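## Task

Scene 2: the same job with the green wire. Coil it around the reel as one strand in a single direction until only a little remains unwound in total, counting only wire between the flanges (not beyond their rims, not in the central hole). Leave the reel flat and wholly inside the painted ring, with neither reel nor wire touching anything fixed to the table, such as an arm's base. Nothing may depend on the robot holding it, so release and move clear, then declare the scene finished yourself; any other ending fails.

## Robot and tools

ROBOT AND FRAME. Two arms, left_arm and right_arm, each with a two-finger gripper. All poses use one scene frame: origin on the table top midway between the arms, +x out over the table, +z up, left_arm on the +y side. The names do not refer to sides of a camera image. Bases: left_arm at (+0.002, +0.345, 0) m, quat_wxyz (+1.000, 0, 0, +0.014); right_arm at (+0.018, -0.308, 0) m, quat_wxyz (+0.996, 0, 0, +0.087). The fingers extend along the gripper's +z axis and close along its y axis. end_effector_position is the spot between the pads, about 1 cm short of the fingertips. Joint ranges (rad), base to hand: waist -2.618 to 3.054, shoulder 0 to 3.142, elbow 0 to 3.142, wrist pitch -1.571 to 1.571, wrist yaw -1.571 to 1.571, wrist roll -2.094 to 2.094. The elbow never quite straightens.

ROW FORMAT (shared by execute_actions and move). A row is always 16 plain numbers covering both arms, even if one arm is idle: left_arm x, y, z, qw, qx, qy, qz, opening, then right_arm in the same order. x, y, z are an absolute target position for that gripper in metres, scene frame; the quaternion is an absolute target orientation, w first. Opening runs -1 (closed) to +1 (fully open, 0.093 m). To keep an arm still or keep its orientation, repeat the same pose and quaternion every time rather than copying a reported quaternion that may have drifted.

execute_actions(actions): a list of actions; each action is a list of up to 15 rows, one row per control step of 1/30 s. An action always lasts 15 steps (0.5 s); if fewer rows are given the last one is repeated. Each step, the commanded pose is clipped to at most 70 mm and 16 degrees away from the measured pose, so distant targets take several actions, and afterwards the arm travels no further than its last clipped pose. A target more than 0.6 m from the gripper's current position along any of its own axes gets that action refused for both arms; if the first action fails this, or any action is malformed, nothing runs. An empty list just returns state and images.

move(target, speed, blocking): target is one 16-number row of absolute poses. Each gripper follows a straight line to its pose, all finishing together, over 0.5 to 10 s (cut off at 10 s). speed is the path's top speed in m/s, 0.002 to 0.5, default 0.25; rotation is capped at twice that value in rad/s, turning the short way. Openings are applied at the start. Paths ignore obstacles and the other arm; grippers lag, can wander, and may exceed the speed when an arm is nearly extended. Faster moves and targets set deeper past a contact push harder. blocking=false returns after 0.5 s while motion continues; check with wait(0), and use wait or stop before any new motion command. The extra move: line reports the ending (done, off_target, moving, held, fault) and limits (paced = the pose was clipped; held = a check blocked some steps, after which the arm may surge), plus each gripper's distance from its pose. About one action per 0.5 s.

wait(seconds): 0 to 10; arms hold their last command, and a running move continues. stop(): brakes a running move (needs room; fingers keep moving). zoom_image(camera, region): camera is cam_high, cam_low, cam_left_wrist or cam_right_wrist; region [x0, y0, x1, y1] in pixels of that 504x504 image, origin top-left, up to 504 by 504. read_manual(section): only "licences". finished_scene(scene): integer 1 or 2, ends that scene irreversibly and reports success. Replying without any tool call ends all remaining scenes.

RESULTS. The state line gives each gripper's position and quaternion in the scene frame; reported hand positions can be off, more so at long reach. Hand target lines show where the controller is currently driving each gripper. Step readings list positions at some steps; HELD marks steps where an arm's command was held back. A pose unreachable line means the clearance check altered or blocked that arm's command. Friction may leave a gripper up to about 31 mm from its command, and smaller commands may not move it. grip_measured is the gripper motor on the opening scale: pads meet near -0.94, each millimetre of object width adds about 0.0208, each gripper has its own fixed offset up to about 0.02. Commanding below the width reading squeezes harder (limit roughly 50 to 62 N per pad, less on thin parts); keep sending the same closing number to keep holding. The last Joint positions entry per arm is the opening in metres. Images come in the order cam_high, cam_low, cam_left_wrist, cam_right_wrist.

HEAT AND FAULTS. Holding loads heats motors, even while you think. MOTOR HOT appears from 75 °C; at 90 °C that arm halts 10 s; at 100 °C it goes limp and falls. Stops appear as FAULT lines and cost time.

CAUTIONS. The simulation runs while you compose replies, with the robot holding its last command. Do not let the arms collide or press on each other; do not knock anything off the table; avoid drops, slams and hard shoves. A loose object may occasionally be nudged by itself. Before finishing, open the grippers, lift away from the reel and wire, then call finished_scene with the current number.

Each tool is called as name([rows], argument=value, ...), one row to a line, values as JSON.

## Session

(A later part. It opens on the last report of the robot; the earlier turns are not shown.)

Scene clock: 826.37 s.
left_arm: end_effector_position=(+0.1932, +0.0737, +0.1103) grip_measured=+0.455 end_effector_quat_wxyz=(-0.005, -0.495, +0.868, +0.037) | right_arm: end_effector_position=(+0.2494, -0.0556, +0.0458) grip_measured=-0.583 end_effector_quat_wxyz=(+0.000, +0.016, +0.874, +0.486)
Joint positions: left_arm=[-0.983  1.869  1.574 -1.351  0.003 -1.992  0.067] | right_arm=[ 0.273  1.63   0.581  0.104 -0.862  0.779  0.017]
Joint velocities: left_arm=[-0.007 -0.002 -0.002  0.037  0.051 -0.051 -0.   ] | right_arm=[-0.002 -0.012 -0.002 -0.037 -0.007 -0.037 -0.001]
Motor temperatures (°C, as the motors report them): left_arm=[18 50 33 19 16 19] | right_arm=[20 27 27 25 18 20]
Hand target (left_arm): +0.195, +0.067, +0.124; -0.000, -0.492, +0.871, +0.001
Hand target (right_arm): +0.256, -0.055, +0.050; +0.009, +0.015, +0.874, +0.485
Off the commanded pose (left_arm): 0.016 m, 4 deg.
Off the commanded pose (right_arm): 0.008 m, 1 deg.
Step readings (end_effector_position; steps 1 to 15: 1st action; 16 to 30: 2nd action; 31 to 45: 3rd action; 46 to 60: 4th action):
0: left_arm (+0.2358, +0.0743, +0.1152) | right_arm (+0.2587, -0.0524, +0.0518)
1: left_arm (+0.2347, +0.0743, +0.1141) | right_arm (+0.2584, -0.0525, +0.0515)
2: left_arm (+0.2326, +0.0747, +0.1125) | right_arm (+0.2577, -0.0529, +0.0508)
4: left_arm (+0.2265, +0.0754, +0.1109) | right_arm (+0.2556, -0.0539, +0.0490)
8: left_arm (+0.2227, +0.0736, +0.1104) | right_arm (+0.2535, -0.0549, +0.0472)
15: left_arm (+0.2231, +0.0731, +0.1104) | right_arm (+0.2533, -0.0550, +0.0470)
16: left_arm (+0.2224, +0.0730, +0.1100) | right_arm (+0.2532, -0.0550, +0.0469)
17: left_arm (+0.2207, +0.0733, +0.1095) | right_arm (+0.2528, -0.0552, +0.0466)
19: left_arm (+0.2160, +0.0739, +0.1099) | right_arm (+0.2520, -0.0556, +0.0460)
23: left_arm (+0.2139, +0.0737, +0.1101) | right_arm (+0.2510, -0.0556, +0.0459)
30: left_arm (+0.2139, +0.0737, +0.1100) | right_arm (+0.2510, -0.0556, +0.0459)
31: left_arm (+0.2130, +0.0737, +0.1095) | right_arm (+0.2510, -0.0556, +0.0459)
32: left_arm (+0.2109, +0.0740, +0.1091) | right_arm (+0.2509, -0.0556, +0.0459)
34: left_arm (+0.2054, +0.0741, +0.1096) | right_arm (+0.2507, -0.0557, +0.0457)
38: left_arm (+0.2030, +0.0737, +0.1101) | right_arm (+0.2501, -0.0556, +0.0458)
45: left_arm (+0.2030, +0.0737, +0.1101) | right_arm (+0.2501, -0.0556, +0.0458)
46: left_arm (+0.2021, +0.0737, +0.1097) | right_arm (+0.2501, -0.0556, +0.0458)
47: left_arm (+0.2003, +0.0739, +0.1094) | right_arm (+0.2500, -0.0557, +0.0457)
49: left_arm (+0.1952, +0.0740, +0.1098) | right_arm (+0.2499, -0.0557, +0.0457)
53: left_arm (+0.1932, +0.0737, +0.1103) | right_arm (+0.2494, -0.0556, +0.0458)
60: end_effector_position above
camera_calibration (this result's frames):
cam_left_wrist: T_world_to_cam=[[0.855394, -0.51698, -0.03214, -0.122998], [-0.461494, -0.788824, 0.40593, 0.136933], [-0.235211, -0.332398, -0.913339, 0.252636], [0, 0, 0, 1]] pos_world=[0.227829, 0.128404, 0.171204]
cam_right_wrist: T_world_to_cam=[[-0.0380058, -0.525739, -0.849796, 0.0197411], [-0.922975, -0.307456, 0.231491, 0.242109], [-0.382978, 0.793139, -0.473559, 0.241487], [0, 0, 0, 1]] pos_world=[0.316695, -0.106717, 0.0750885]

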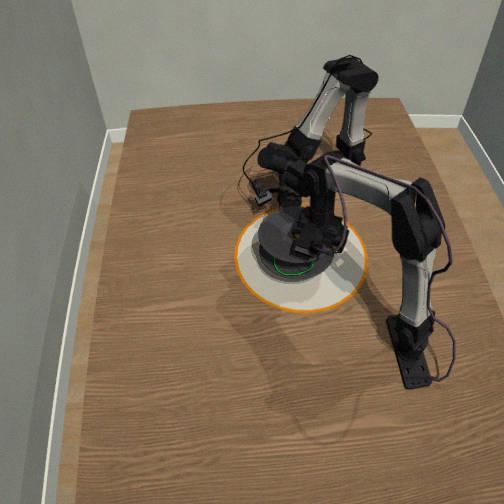

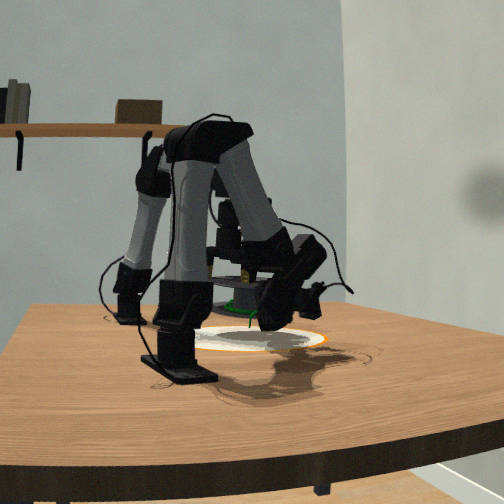

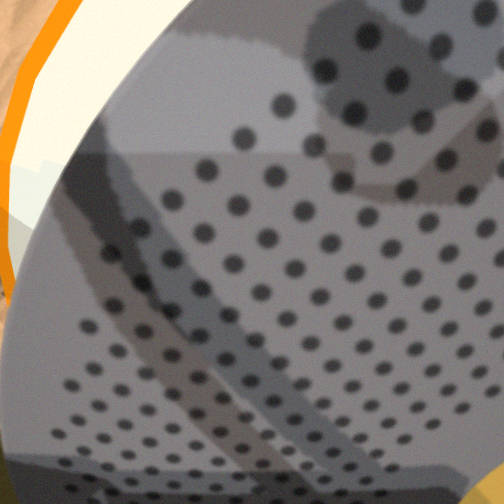

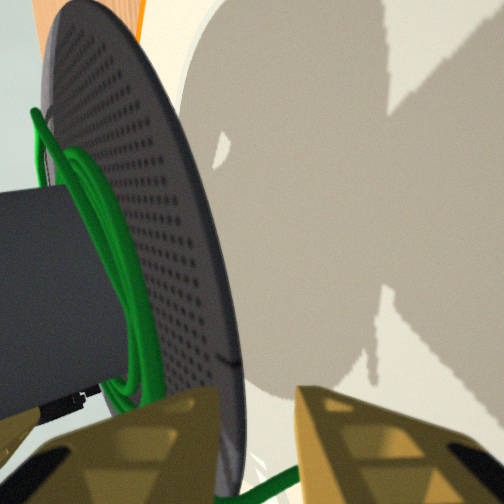

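move(target=[0.1950,0.0660,0.124,0,-0.4924,0.8704,0,0.4, 0.275,-0.075,0.066,0.0085,0.0153,0.8745,0.4847,-0.5], speed=0.05)

Scene clock: 828.80 s.
left_arm: end_effector_position=(+0.1932, +0.0737, +0.1103) grip_measured=+0.455 end_effector_quat_wxyz=(-0.005, -0.495, +0.868, +0.037) | right_arm: end_effector_position=(+0.2705, -0.0743, +0.0583) grip_measured=-0.503 end_effector_quat_wxyz=(+0.004, +0.019, +0.877, +0.480)
Joint positions: left_arm=[-0.983  1.869  1.574 -1.351  0.003 -1.992  0.067] | right_arm=[ 0.181  1.63   0.68  -0.091 -0.897  0.658  0.021]
Joint velocities: left_arm=[ 0.032 -0.002  0.007 -0.037  0.022 -0.037 -0.   ] | right_arm=[-0.007 -0.017  0.002 -0.007 -0.051  0.037  0.   ]
Motor temperatures (°C, as the motors report them): left_arm=[18 51 33 19 16 19] | right_arm=[20 28 27 25 18 20]
Hand target (left_arm): +0.195, +0.066, +0.124; -0.000, -0.492, +0.871, +0.000
Hand target (right_arm): +0.275, -0.074, +0.066; +0.008, +0.016, +0.874, +0.486
Off the commanded pose (left_arm): 0.016 m, 4 deg.
Off the commanded pose (right_arm): 0.009 m, 1 deg.
move: off_target (left_arm)
camera_calibration (this result's frames):
cam_left_wrist: T_world_to_cam=[[0.855394, -0.51698, -0.03214, -0.122998], [-0.461494, -0.788824, 0.40593, 0.136933], [-0.235211, -0.332398, -0.913339, 0.252636], [0, 0, 0, 1]] pos_world=[0.227829, 0.128404, 0.171204]
cam_right_wrist: T_world_to_cam=[[-0.0405079, -0.536227, -0.843101, 0.0208185], [-0.92606, -0.2967, 0.2332, 0.254448], [-0.375196, 0.790208, -0.48456, 0.268584], [0, 0, 0, 1]] pos_world=[0.337249, -0.12558, 0.08836]

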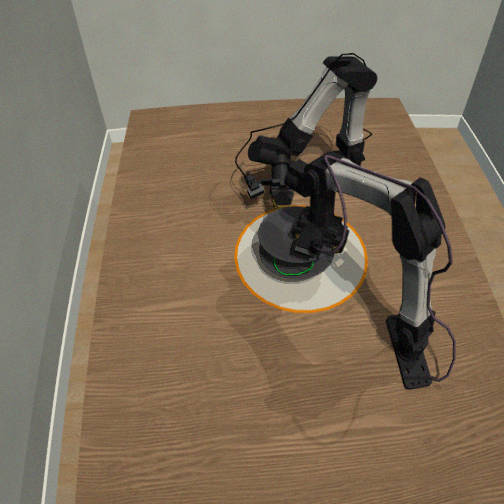

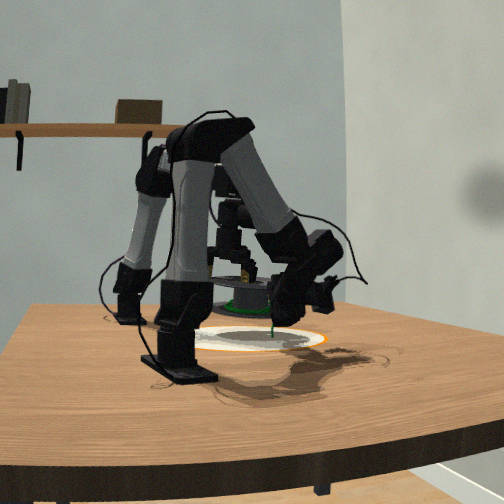

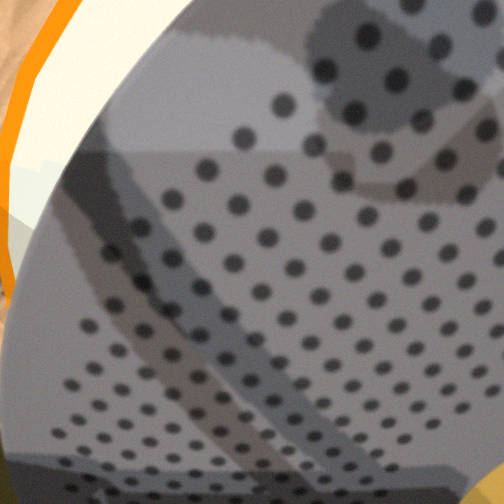

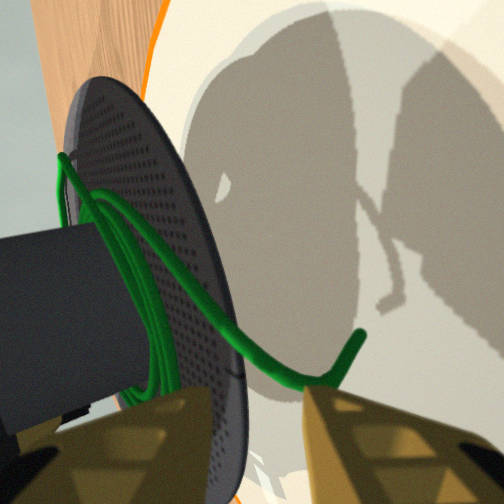

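execute_actions([
  [[0.1950,0.0660,0.124,0,-0.4924,0.8704,0,0.4, 0.28,-0.105,0.085,0.0085,0.0153,0.8745,0.4847,-0.4]],
  [[0.1950,0.0660,0.124,0,-0.4924,0.8704,0,0.4, 0.27,-0.15,0.12,0.0085,0.0153,0.8745,0.4847,-0.3]],
  [[0.1950,0.0660,0.112,0,-0.4924,0.8704,0,0.4, 0.24,-0.18,0.15,0,0,0.9,0.435,-0.1]],
  [[0.1950,0.0660,0.098,0,-0.4924,0.8704,0,0.4, 0.2,-0.2,0.16,0,0,0.9239,0.3827,0]],
  [[0.1950,0.0660,0.086,0,-0.4924,0.8704,0,0.4, 0.2,-0.2,0.16,0,0,0.9239,0.3827,0]],
  [[0.1950,0.0660,0.075,0,-0.4924,0.8704,0,0.4, 0.2,-0.2,0.16,0,0,0.9239,0.3827,0]],
])

Scene clock: 832.53 s.
left_arm: end_effector_position=(+0.1926, +0.0745, +0.0708) grip_measured=+0.455 end_effector_quat_wxyz=(-0.004, -0.495, +0.869, +0.024) | right_arm: end_effector_position=(+0.2018, -0.1965, +0.1604) grip_measured=-0.003 end_effector_quat_wxyz=(+0.001, -0.003, +0.921, +0.389)
Joint positions: left_arm=[-0.983  1.861  1.407 -1.165  0.003 -1.992  0.067] | right_arm=[-0.224  1.246  0.958 -1.336 -0.798 -0.08   0.045]
Joint velocities: left_arm=[ 0.017 -0.017 -0.007  0.022 -0.007  0.037  0.   ] | right_arm=[-0.002 -0.012 -0.017 -0.081 -0.007 -0.007  0.   ]
Motor temperatures (°C, as the motors report them): left_arm=[18 51 33 19 16 19] | right_arm=[20 28 27 25 18 20]
Hand target (left_arm): +0.195, +0.066, +0.075; -0.000, -0.492, +0.871, +0.000
Hand target (right_arm): +0.200, -0.200, +0.160; -0.000, +0.000, +0.924, +0.383
Off the commanded pose (left_arm): 0.010 m, 3 deg.
Off the commanded pose (right_arm): 0.004 m, 1 deg.
Step readings (end_effector_position; steps 1 to 15: 1st action; 16 to 30: 2nd action; 31 to 45: 3rd action; 46 to 60: 4th action; 61 to 75: 5th action; 76 to 90: 6th action):
0: left_arm (+0.1932, +0.0737, +0.1103) | right_arm (+0.2701, -0.0744, +0.0581)
1: left_arm (+0.1932, +0.0737, +0.1103) | right_arm (+0.2703, -0.0775, +0.0601)
2: left_arm (+0.1932, +0.0737, +0.1103) | right_arm (+0.2728, -0.0843, +0.0632)
4: left_arm (+0.1932, +0.0737, +0.1103) | right_arm (+0.2827, -0.0978, +0.0716)
8: left_arm (+0.1932, +0.0737, +0.1103) | right_arm (+0.2887, -0.1033, +0.0811)
15: left_arm (+0.1932, +0.0737, +0.1103) | right_arm (+0.2794, -0.1045, +0.0787)
16: left_arm (+0.1932, +0.0737, +0.1103) | right_arm (+0.2779, -0.1087, +0.0815)
17: left_arm (+0.1932, +0.0737, +0.1103) | right_arm (+0.2772, -0.1181, +0.0868)
19: left_arm (+0.1932, +0.0737, +0.1103) | right_arm (+0.2823, -0.1365, +0.1012)
23: left_arm (+0.1932, +0.0737, +0.1103) | right_arm (+0.2870, -0.1476, +0.1193)
30: left_arm (+0.1932, +0.0737, +0.1103) | right_arm (+0.2734, -0.1479, +0.1216)
31: left_arm (+0.1932, +0.0736, +0.1090) | right_arm (+0.2699, -0.1506, +0.1231)
32: left_arm (+0.1931, +0.0737, +0.1072) | right_arm (+0.2642, -0.1557, +0.1268)
34: left_arm (+0.1922, +0.0750, +0.1036) | right_arm (+0.2577, -0.1646, +0.1400)
38: left_arm (+0.1915, +0.0760, +0.1012) | right_arm (+0.2547, -0.1725, +0.1550)
45: left_arm (+0.1930, +0.0738, +0.1010) | right_arm (+0.2414, -0.1750, +0.1542)
46: left_arm (+0.1930, +0.0738, +0.0993) | right_arm (+0.2385, -0.1772, +0.1535)
47: left_arm (+0.1931, +0.0738, +0.0971) | right_arm (+0.2328, -0.1805, +0.1546)
49: left_arm (+0.1919, +0.0754, +0.0922) | right_arm (+0.2224, -0.1854, +0.1617)
53: left_arm (+0.1908, +0.0771, +0.0894) | right_arm (+0.2098, -0.1918, +0.1635)
60: left_arm (+0.1925, +0.0746, +0.0892) | right_arm (+0.2031, -0.1956, +0.1611)
61: left_arm (+0.1926, +0.0744, +0.0877) | right_arm (+0.2027, -0.1958, +0.1610)
62: left_arm (+0.1928, +0.0742, +0.0858) | right_arm (+0.2026, -0.1960, +0.1609)
64: left_arm (+0.1919, +0.0755, +0.0817) | right_arm (+0.2022, -0.1961, +0.1607)
68: left_arm (+0.1911, +0.0766, +0.0796) | right_arm (+0.2020, -0.1964, +0.1605)
75: left_arm (+0.1926, +0.0745, +0.0794) | right_arm (+0.2018, -0.1965, +0.1604)
76: left_arm (+0.1926, +0.0745, +0.0781) | right_arm (+0.2018, -0.1965, +0.1604)
77: left_arm (+0.1928, +0.0742, +0.0764) | right_arm (+0.2018, -0.1965, +0.1604)
79: left_arm (+0.1920, +0.0753, +0.0727) | right_arm (+0.2018, -0.1965, +0.1604)
83: left_arm (+0.1912, +0.0764, +0.0709) | right_arm (+0.2018, -0.1965, +0.1604)
90: end_effector_position above
camera_calibration (this result's frames):
cam_left_wrist: T_world_to_cam=[[0.855699, -0.517411, -0.00802498, -0.125061], [-0.467735, -0.779992, 0.415736, 0.153205], [-0.221366, -0.351991, -0.90945, 0.215217], [0, 0, 0, 1]] pos_world=[0.226315, 0.130545, 0.131033]
cam_right_wrist: T_world_to_cam=[[-0.00317723, -0.696639, -0.717415, -0.0206637], [-0.916903, -0.284292, 0.28012, 0.123832], [-0.399098, 0.65869, -0.637847, 0.392444], [0, 0, 0, 1]] pos_world=[0.270099, -0.237689, 0.200807]

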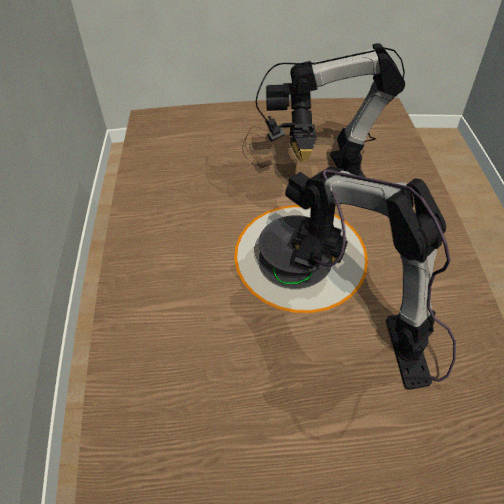

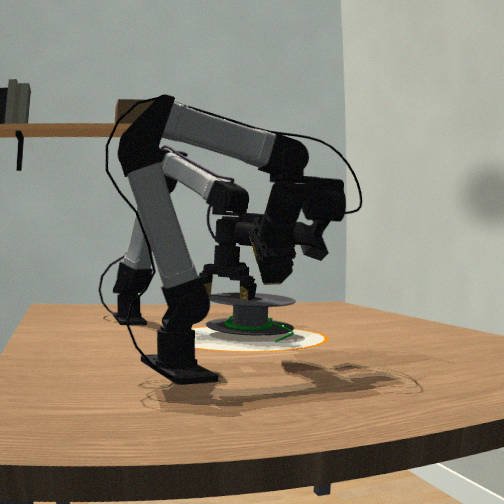

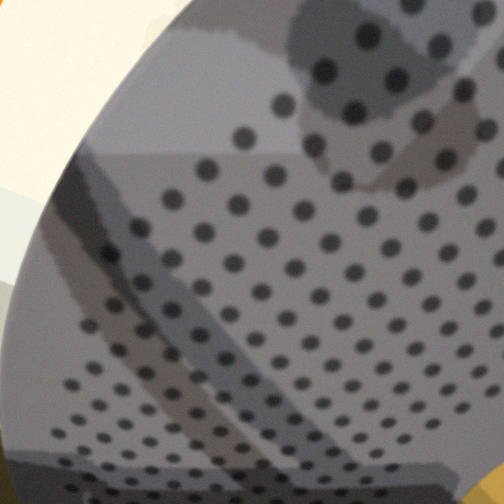

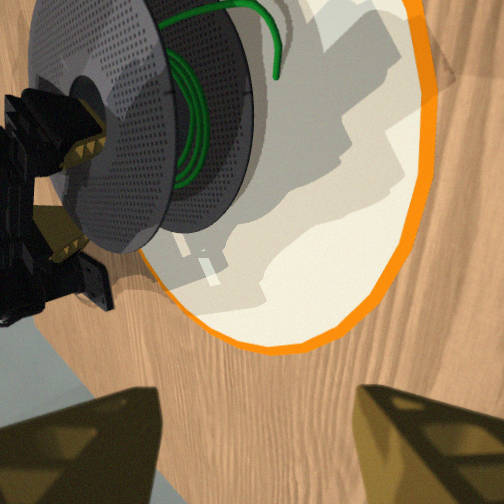

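execute_actions([
  [[0.1950,0.0660,0.065,0,-0.4924,0.8704,0,0.4, 0.2,-0.2,0.16,0,0,0.9239,0.3827,0]],
  [[0.1950,0.0660,0.057,0,-0.4924,0.8704,0,0.4, 0.2,-0.2,0.16,0,0,0.9239,0.3827,0]],
  [[0.1950,0.0660,0.052,0,-0.4924,0.8704,0,0.4, 0.2,-0.2,0.16,0,0,0.9239,0.3827,0]],
  [[0.1950,0.0660,0.052,0,-0.4924,0.8704,0,0.4, 0.2,-0.2,0.16,0,0,0.9239,0.3827,0]],
])

Scene clock: 836.93 s.
left_arm: end_effector_position=(+0.1933, +0.0735, +0.0545) grip_measured=+0.455 end_effector_quat_wxyz=(-0.003, -0.495, +0.869, +0.013) | right_arm: end_effector_position=(+0.2018, -0.1965, +0.1604) grip_measured=-0.003 end_effector_quat_wxyz=(+0.001, -0.003, +0.921, +0.389)
Joint positions: left_arm=[-0.983  1.861  1.342 -1.078  0.003 -1.992  0.067] | right_arm=[-0.224  1.246  0.958 -1.336 -0.798 -0.08   0.045]
Joint velocities: left_arm=[-0.007  0.007 -0.007 -0.022  0.022 -0.007  0.001] | right_arm=[ 0.002 -0.012  0.002 -0.066 -0.037  0.007  0.   ]
Motor temperatures (°C, as the motors report them): left_arm=[18 50 32 19 16 19] | right_arm=[20 27 27 24 18 20]
Hand target (left_arm): +0.195, +0.066, +0.052; -0.000, -0.492, +0.870, +0.000
Hand target (right_arm): +0.200, -0.200, +0.160; -0.000, +0.000, +0.924, +0.383
Off the commanded pose (left_arm): 0.008 m, 2 deg.
Off the commanded pose (right_arm): 0.004 m, 1 deg.
Step readings (end_effector_position; steps 1 to 15: 1st action; 16 to 30: 2nd action; 31 to 45: 3rd action; 46 to 60: 4th action):
0: left_arm (+0.1927, +0.0743, +0.0707) | right_arm (+0.2018, -0.1965, +0.1604)
1: left_arm (+0.1928, +0.0742, +0.0696) | right_arm (+0.2018, -0.1965, +0.1604)
2: left_arm (+0.1929, +0.0740, +0.0682) | right_arm (+0.2018, -0.1965, +0.1604)
4: left_arm (+0.1921, +0.0752, +0.0649) | right_arm (+0.2018, -0.1965, +0.1604)
8: left_arm (+0.1915, +0.0760, +0.0634) | right_arm (+0.2018, -0.1965, +0.1604)
15: left_arm (+0.1928, +0.0743, +0.0634) | right_arm (+0.2018, -0.1965, +0.1604)
16: left_arm (+0.1928, +0.0742, +0.0625) | right_arm (+0.2018, -0.1965, +0.1604)
17: left_arm (+0.1929, +0.0740, +0.0614) | right_arm (+0.2018, -0.1965, +0.1604)
19: left_arm (+0.1924, +0.0748, +0.0590) | right_arm (+0.2018, -0.1965, +0.1604)
23: left_arm (+0.1920, +0.0753, +0.0579) | right_arm (+0.2018, -0.1965, +0.1604)
30: left_arm (+0.1929, +0.0740, +0.0578) | right_arm (+0.2018, -0.1965, +0.1604)
31: left_arm (+0.1930, +0.0740, +0.0572) | right_arm (+0.2018, -0.1965, +0.1604)
32: left_arm (+0.1931, +0.0738, +0.0566) | right_arm (+0.2018, -0.1965, +0.1604)
34: left_arm (+0.1928, +0.0741, +0.0552) | right_arm (+0.2018, -0.1965, +0.1604)
38: left_arm (+0.1926, +0.0744, +0.0545) | right_arm (+0.2018, -0.1965, +0.1604)
45: left_arm (+0.1932, +0.0736, +0.0545) | right_arm (+0.2018, -0.1965, +0.1604)
46: left_arm (+0.1932, +0.0736, +0.0545) | right_arm (+0.2018, -0.1965, +0.1604)
47: left_arm (+0.1933, +0.0735, +0.0545) | right_arm (+0.2018, -0.1965, +0.1604)
49: left_arm (+0.1933, +0.0735, +0.0545) | right_arm (+0.2018, -0.1965, +0.1604)
53: left_arm (+0.1933, +0.0735, +0.0545) | right_arm (+0.2018, -0.1965, +0.1604)
60: end_effector_position above
camera_calibration (this result's frames):
cam_left_wrist: T_world_to_cam=[[0.855675, -0.517377, 0.0119011, -0.127398], [-0.473002, -0.772539, 0.423619, 0.159549], [-0.209976, -0.368109, -0.905762, 0.199031], [0, 0, 0, 1]] pos_world=[0.22627, 0.13061, 0.114203]
cam_right_wrist: T_world_to_cam=[[-0.00317723, -0.696639, -0.717415, -0.0206637], [-0.916903, -0.284292, 0.28012, 0.123832], [-0.399098, 0.65869, -0.637847, 0.392444], [0, 0, 0, 1]] pos_world=[0.270099, -0.237689, 0.200807]

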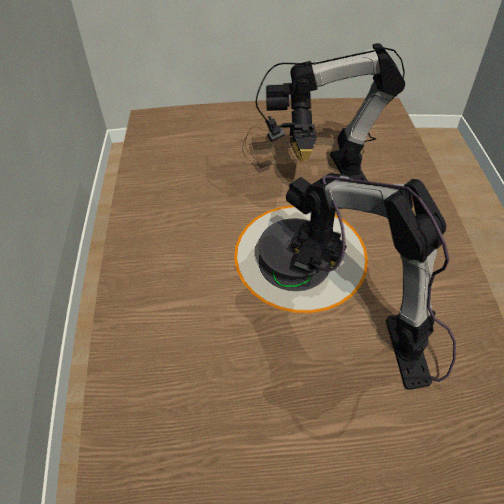

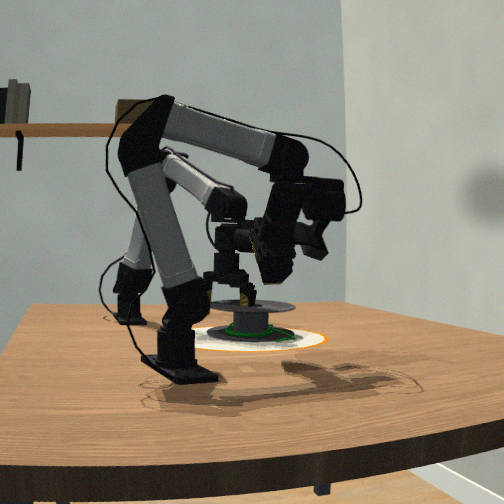

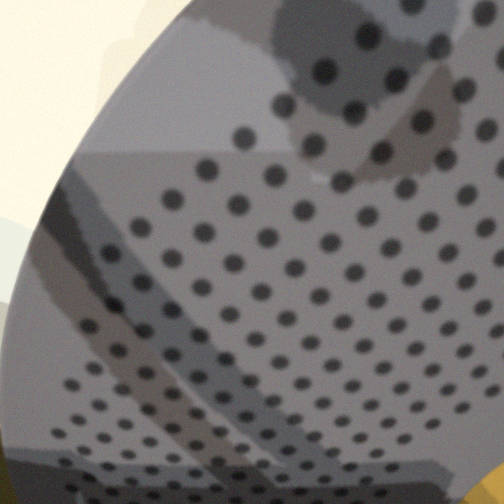

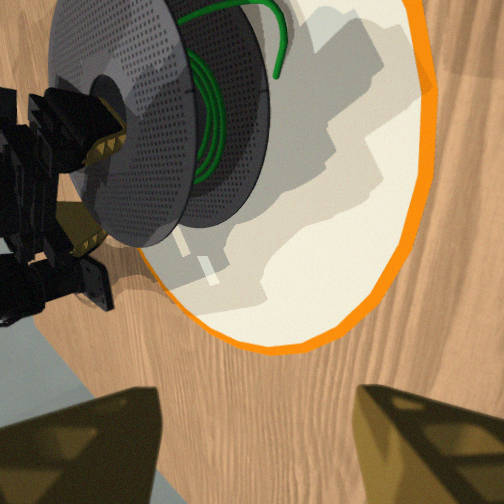

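execute_actions([
  [[0.1950,0.0660,0.046,0,-0.4924,0.8704,0,0.4, 0.2,-0.2,0.16,0,0,0.9239,0.3827,0]],
  [[0.1950,0.0660,0.046,0,-0.4924,0.8704,0,0.65, 0.2,-0.2,0.16,0,0,0.9239,0.3827,0]],
  [[0.1950,0.0660,0.046,0,-0.4924,0.8704,0,0.85, 0.2,-0.2,0.16,0,0,0.9239,0.3827,0]],
  [[0.1950,0.0680,0.075,0,-0.4924,0.8704,0,0.85, 0.2,-0.2,0.16,0,0,0.9239,0.3827,0]],
  [[0.1950,0.0680,0.105,0,-0.4924,0.8704,0,0.85, 0.2,-0.2,0.16,0,0,0.9239,0.3827,0]],
  [[0.1950,0.0680,0.14,0,-0.4924,0.8704,0,0.85, 0.2,-0.2,0.16,0,0,0.9239,0.3827,0]],
])

Scene clock: 840.43 s.
left_arm: end_effector_position=(+0.1975, +0.0666, +0.1332) grip_measured=+0.848 end_effector_quat_wxyz=(-0.002, -0.495, +0.869, -0.000) | right_arm: end_effector_position=(+0.2018, -0.1965, +0.1604) grip_measured=-0.003 end_effector_quat_wxyz=(+0.001, -0.004, +0.921, +0.389)
Joint positions: left_arm=[-0.985  1.83   1.617 -1.358  0.003 -1.993  0.086] | right_arm=[-0.224  1.246  0.958 -1.336 -0.798 -0.08   0.045]
Joint velocities: left_arm=[-0.002 -0.002 -0.012 -0.095 -0.037  0.022 -0.001] | right_arm=[-0.012  0.002  0.002  0.022 -0.051  0.007 -0.002]
Motor temperatures (°C, as the motors report them): left_arm=[18 50 32 19 16 19] | right_arm=[20 27 27 24 18 20]
Hand target (left_arm): +0.195, +0.068, +0.140; -0.000, -0.492, +0.870, -0.000
Hand target (right_arm): +0.200, -0.200, +0.160; -0.000, +0.000, +0.924, +0.383
Off the commanded pose (left_arm): 0.007 m, 0 deg.
Off the commanded pose (right_arm): 0.004 m, 1 deg.
Step readings (end_effector_position; steps 1 to 15: 1st action; 16 to 30: 2nd action; 31 to 45: 3rd action; 46 to 60: 4th action; 61 to 75: 5th action; 76 to 90: 6th action):
0: left_arm (+0.1933, +0.0734, +0.0545) | right_arm (+0.2018, -0.1965, +0.1604)
1: left_arm (+0.1933, +0.0734, +0.0539) | right_arm (+0.2018, -0.1965, +0.1604)
2: left_arm (+0.1934, +0.0733, +0.0530) | right_arm (+0.2018, -0.1965, +0.1604)
4: left_arm (+0.1935, +0.0732, +0.0519) | right_arm (+0.2018, -0.1965, +0.1604)
8: left_arm (+0.1941, +0.0714, +0.0519) | right_arm (+0.2018, -0.1965, +0.1604)
15: left_arm (+0.1941, +0.0714, +0.0519) | right_arm (+0.2018, -0.1965, +0.1604)
16: left_arm (+0.1942, +0.0714, +0.0519) | right_arm (+0.2018, -0.1965, +0.1604)
17: left_arm (+0.1942, +0.0712, +0.0519) | right_arm (+0.2018, -0.1965, +0.1604)
19: left_arm (+0.1943, +0.0710, +0.0519) | right_arm (+0.2018, -0.1965, +0.1604)
23: left_arm (+0.1943, +0.0710, +0.0519) | right_arm (+0.2018, -0.1965, +0.1604)
30: left_arm (+0.1943, +0.0710, +0.0519) | right_arm (+0.2018, -0.1965, +0.1604)
31: left_arm (+0.1944, +0.0709, +0.0519) | right_arm (+0.2018, -0.1965, +0.1604)
32: left_arm (+0.1947, +0.0705, +0.0518) | right_arm (+0.2018, -0.1965, +0.1604)
34: left_arm (+0.1954, +0.0695, +0.0518) | right_arm (+0.2018, -0.1965, +0.1604)
38: left_arm (+0.1959, +0.0687, +0.0518) | right_arm (+0.2018, -0.1965, +0.1604)
45: left_arm (+0.1961, +0.0685, +0.0518) | right_arm (+0.2018, -0.1965, +0.1604)
46: left_arm (+0.1958, +0.0689, +0.0534) | right_arm (+0.2018, -0.1965, +0.1604)
47: left_arm (+0.1956, +0.0693, +0.0556) | right_arm (+0.2018, -0.1965, +0.1604)
49: left_arm (+0.1966, +0.0678, +0.0605) | right_arm (+0.2018, -0.1965, +0.1604)
53: left_arm (+0.1962, +0.0684, +0.0627) | right_arm (+0.2018, -0.1965, +0.1604)
60: left_arm (+0.1947, +0.0705, +0.0628) | right_arm (+0.2018, -0.1965, +0.1604)
61: left_arm (+0.1945, +0.0708, +0.0663) | right_arm (+0.2018, -0.1965, +0.1604)
62: left_arm (+0.1946, +0.0707, +0.0710) | right_arm (+0.2018, -0.1965, +0.1604)
64: left_arm (+0.1980, +0.0658, +0.0844) | right_arm (+0.2018, -0.1965, +0.1604)
68: left_arm (+0.2004, +0.0625, +0.0971) | right_arm (+0.2018, -0.1965, +0.1604)
75: left_arm (+0.1970, +0.0672, +0.0972) | right_arm (+0.2018, -0.1965, +0.1604)
76: left_arm (+0.1965, +0.0679, +0.1012) | right_arm (+0.2018, -0.1965, +0.1604)
77: left_arm (+0.1968, +0.0675, +0.1072) | right_arm (+0.2018, -0.1965, +0.1604)
79: left_arm (+0.2004, +0.0625, +0.1220) | right_arm (+0.2018, -0.1965, +0.1604)
83: left_arm (+0.2017, +0.0605, +0.1333) | right_arm (+0.2018, -0.1965, +0.1604)
90: end_effector_position above
camera_calibration (this result's frames):
cam_left_wrist: T_world_to_cam=[[0.855117, -0.517169, 0.0362071, -0.138687], [-0.479758, -0.762921, 0.433341, 0.122205], [-0.196488, -0.387928, -0.900502, 0.266611], [0, 0, 0, 1]] pos_world=[0.229608, 0.124934, 0.192148]
cam_right_wrist: T_world_to_cam=[[-0.00279576, -0.69664, -0.717416, -0.0207406], [-0.916904, -0.284536, 0.279869, 0.123824], [-0.399098, 0.658584, -0.637956, 0.39244], [0, 0, 0, 1]] pos_world=[0.270099, -0.237671, 0.200826]

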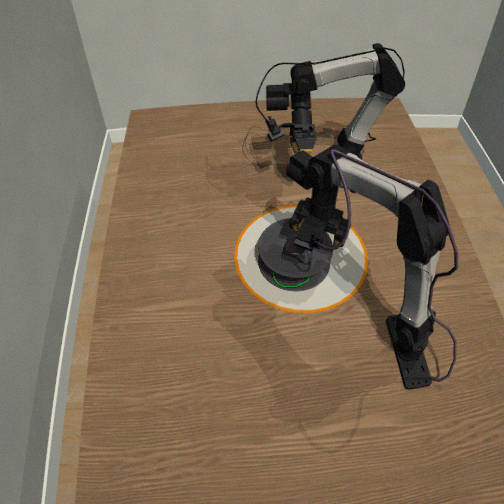

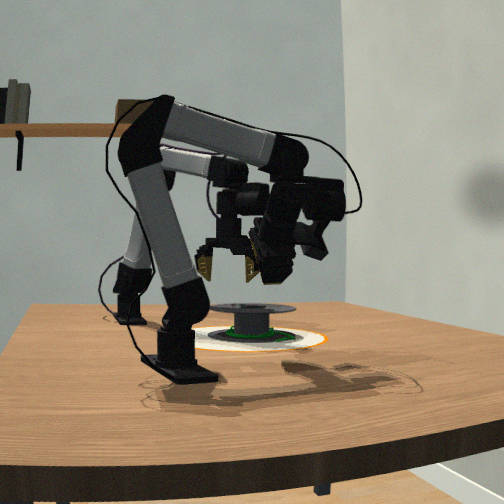

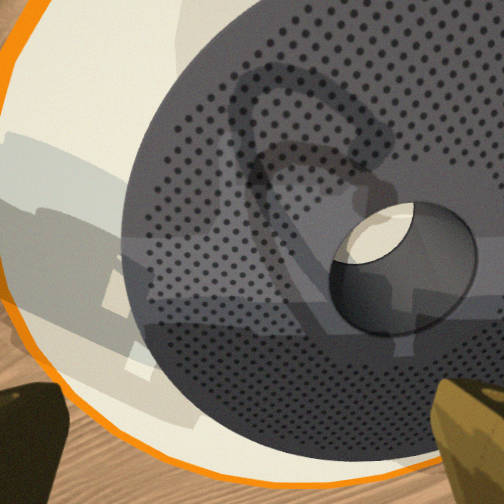

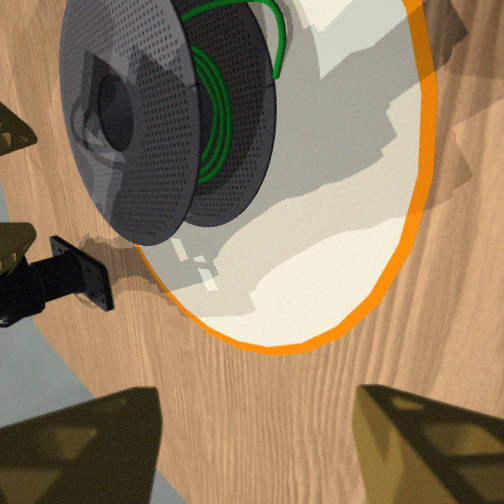

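execute_actions([
  [[0.185,0.11,0.16,0,-0.42,0.9075,0,0.8, 0.2,-0.2,0.16,0,0,0.9239,0.3827,0]],
  [[0.165,0.16,0.17,0,-0.32,0.9474,0,0.6, 0.19,-0.22,0.16,0,0,0.9239,0.3827,0]],
  [[0.145,0.2,0.17,0,-0.24,0.9708,0,0.4, 0.18,-0.23,0.16,0,0,0.9239,0.3827,0]],
  [[0.13,0.23,0.17,0,-0.174,0.985,0,0.3, 0.18,-0.23,0.16,0,0,0.9239,0.3827,0]],
])

Scene clock: 844.37 s.
left_arm: end_effector_position=(+0.1342, +0.2240, +0.1700) grip_measured=+0.302 end_effector_quat_wxyz=(+0.002, -0.177, +0.984, -0.004) | right_arm: end_effector_position=(+0.1855, -0.2279, +0.1618) grip_measured=-0.003 end_effector_quat_wxyz=(+0.005, -0.004, +0.922, +0.387)
Joint positions: left_arm=[-0.766  1.221  1.184 -1.524  0.002 -1.094  0.06 ] | right_arm=[-0.411  1.246  0.958 -1.511 -0.769 -0.338  0.045]
Joint velocities: left_arm=[ 0.007 -0.007  0.007  0.007 -0.051  0.125 -0.   ] | right_arm=[ 0.002  0.007  0.012 -0.037 -0.022 -0.007 -0.001]
Motor temperatures (°C, as the motors report them): left_arm=[18 49 32 19 16 19] | right_arm=[20 27 27 24 18 20]
Hand target (left_arm): +0.131, +0.230, +0.170; +0.000, -0.174, +0.985, -0.000
Hand target (right_arm): +0.180, -0.230, +0.160; -0.000, -0.000, +0.924, +0.383
Off the commanded pose (left_arm): 0.007 m, 1 deg.
Off the commanded pose (right_arm): 0.006 m, 1 deg.
Step readings (end_effector_position; steps 1 to 15: 1st action; 16 to 30: 2nd action; 31 to 45: 3rd action; 46 to 60: 4th action):
0: left_arm (+0.1966, +0.0678, +0.1332) | right_arm (+0.2018, -0.1965, +0.1604)
1: left_arm (+0.1960, +0.0702, +0.1339) | right_arm (+0.2018, -0.1965, +0.1604)
2: left_arm (+0.1933, +0.0773, +0.1352) | right_arm (+0.2018, -0.1965, +0.1604)
4: left_arm (+0.1893, +0.0923, +0.1437) | right_arm (+0.2018, -0.1965, +0.1604)
8: left_arm (+0.1886, +0.1022, +0.1593) | right_arm (+0.2018, -0.1965, +0.1604)
15: left_arm (+0.1880, +0.1030, +0.1598) | right_arm (+0.2018, -0.1965, +0.1604)
16: left_arm (+0.1871, +0.1063, +0.1588) | right_arm (+0.2015, -0.1991, +0.1606)
17: left_arm (+0.1825, +0.1163, +0.1566) | right_arm (+0.2018, -0.2047, +0.1606)
19: left_arm (+0.1727, +0.1391, +0.1581) | right_arm (+0.2018, -0.2134, +0.1604)
23: left_arm (+0.1681, +0.1534, +0.1695) | right_arm (+0.1974, -0.2169, +0.1608)
30: left_arm (+0.1680, +0.1537, +0.1703) | right_arm (+0.1934, -0.2167, +0.1614)
31: left_arm (+0.1672, +0.1562, +0.1685) | right_arm (+0.1929, -0.2181, +0.1616)
32: left_arm (+0.1629, +0.1645, +0.1650) | right_arm (+0.1924, -0.2213, +0.1616)
34: left_arm (+0.1525, +0.1835, +0.1632) | right_arm (+0.1914, -0.2259, +0.1615)
38: left_arm (+0.1478, +0.1941, +0.1694) | right_arm (+0.1884, -0.2277, +0.1617)
45: left_arm (+0.1480, +0.1945, +0.1697) | right_arm (+0.1861, -0.2277, +0.1620)
46: left_arm (+0.1476, +0.1964, +0.1684) | right_arm (+0.1860, -0.2277, +0.1620)
47: left_arm (+0.1448, +0.2026, +0.1660) | right_arm (+0.1859, -0.2278, +0.1619)
49: left_arm (+0.1376, +0.2158, +0.1656) | right_arm (+0.1858, -0.2278, +0.1619)
53: left_arm (+0.1340, +0.2235, +0.1700) | right_arm (+0.1856, -0.2279, +0.1618)
60: end_effector_position above
camera_calibration (this result's frames):
cam_left_wrist: T_world_to_cam=[[0.339208, -0.939539, 0.0469617, 0.157522], [-0.856505, -0.287814, 0.428441, 0.14097], [-0.389021, -0.185553, -0.902348, 0.329193], [0, 0, 0, 1]] pos_world=[0.195373, 0.249654, 0.229252]
cam_right_wrist: T_world_to_cam=[[0.0000458504, -0.698925, -0.715195, -0.0430148], [-0.919506, -0.281156, 0.274701, 0.101632], [-0.393077, 0.657613, -0.642678, 0.406927], [0, 0, 0, 1]] pos_world=[0.253407, -0.26909, 0.202841]

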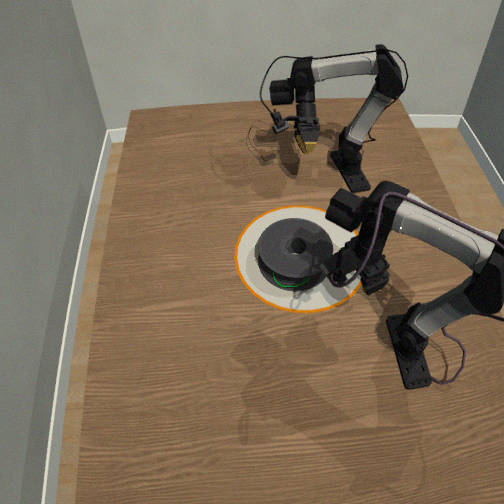

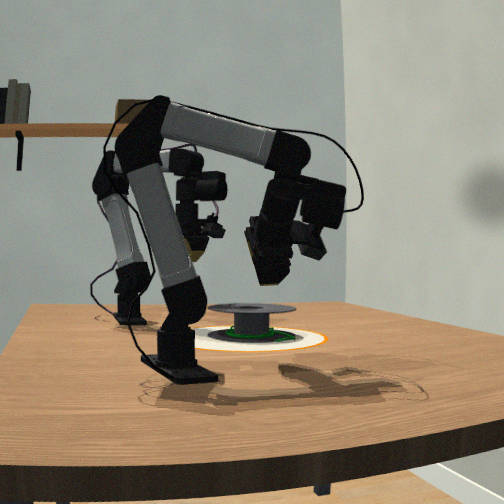

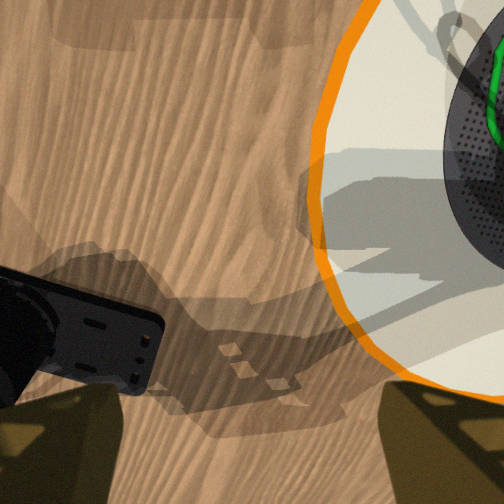

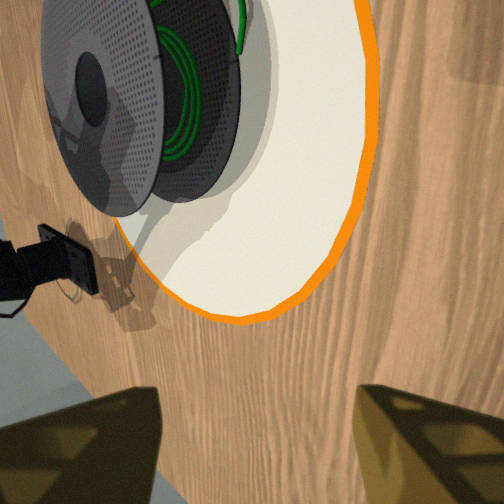

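The reel is lying flat inside the ring, the wire is wound, and both arms are clear, so I'm ending the scene.

finished_scene(scene=2)

The scene is finished: the task was done.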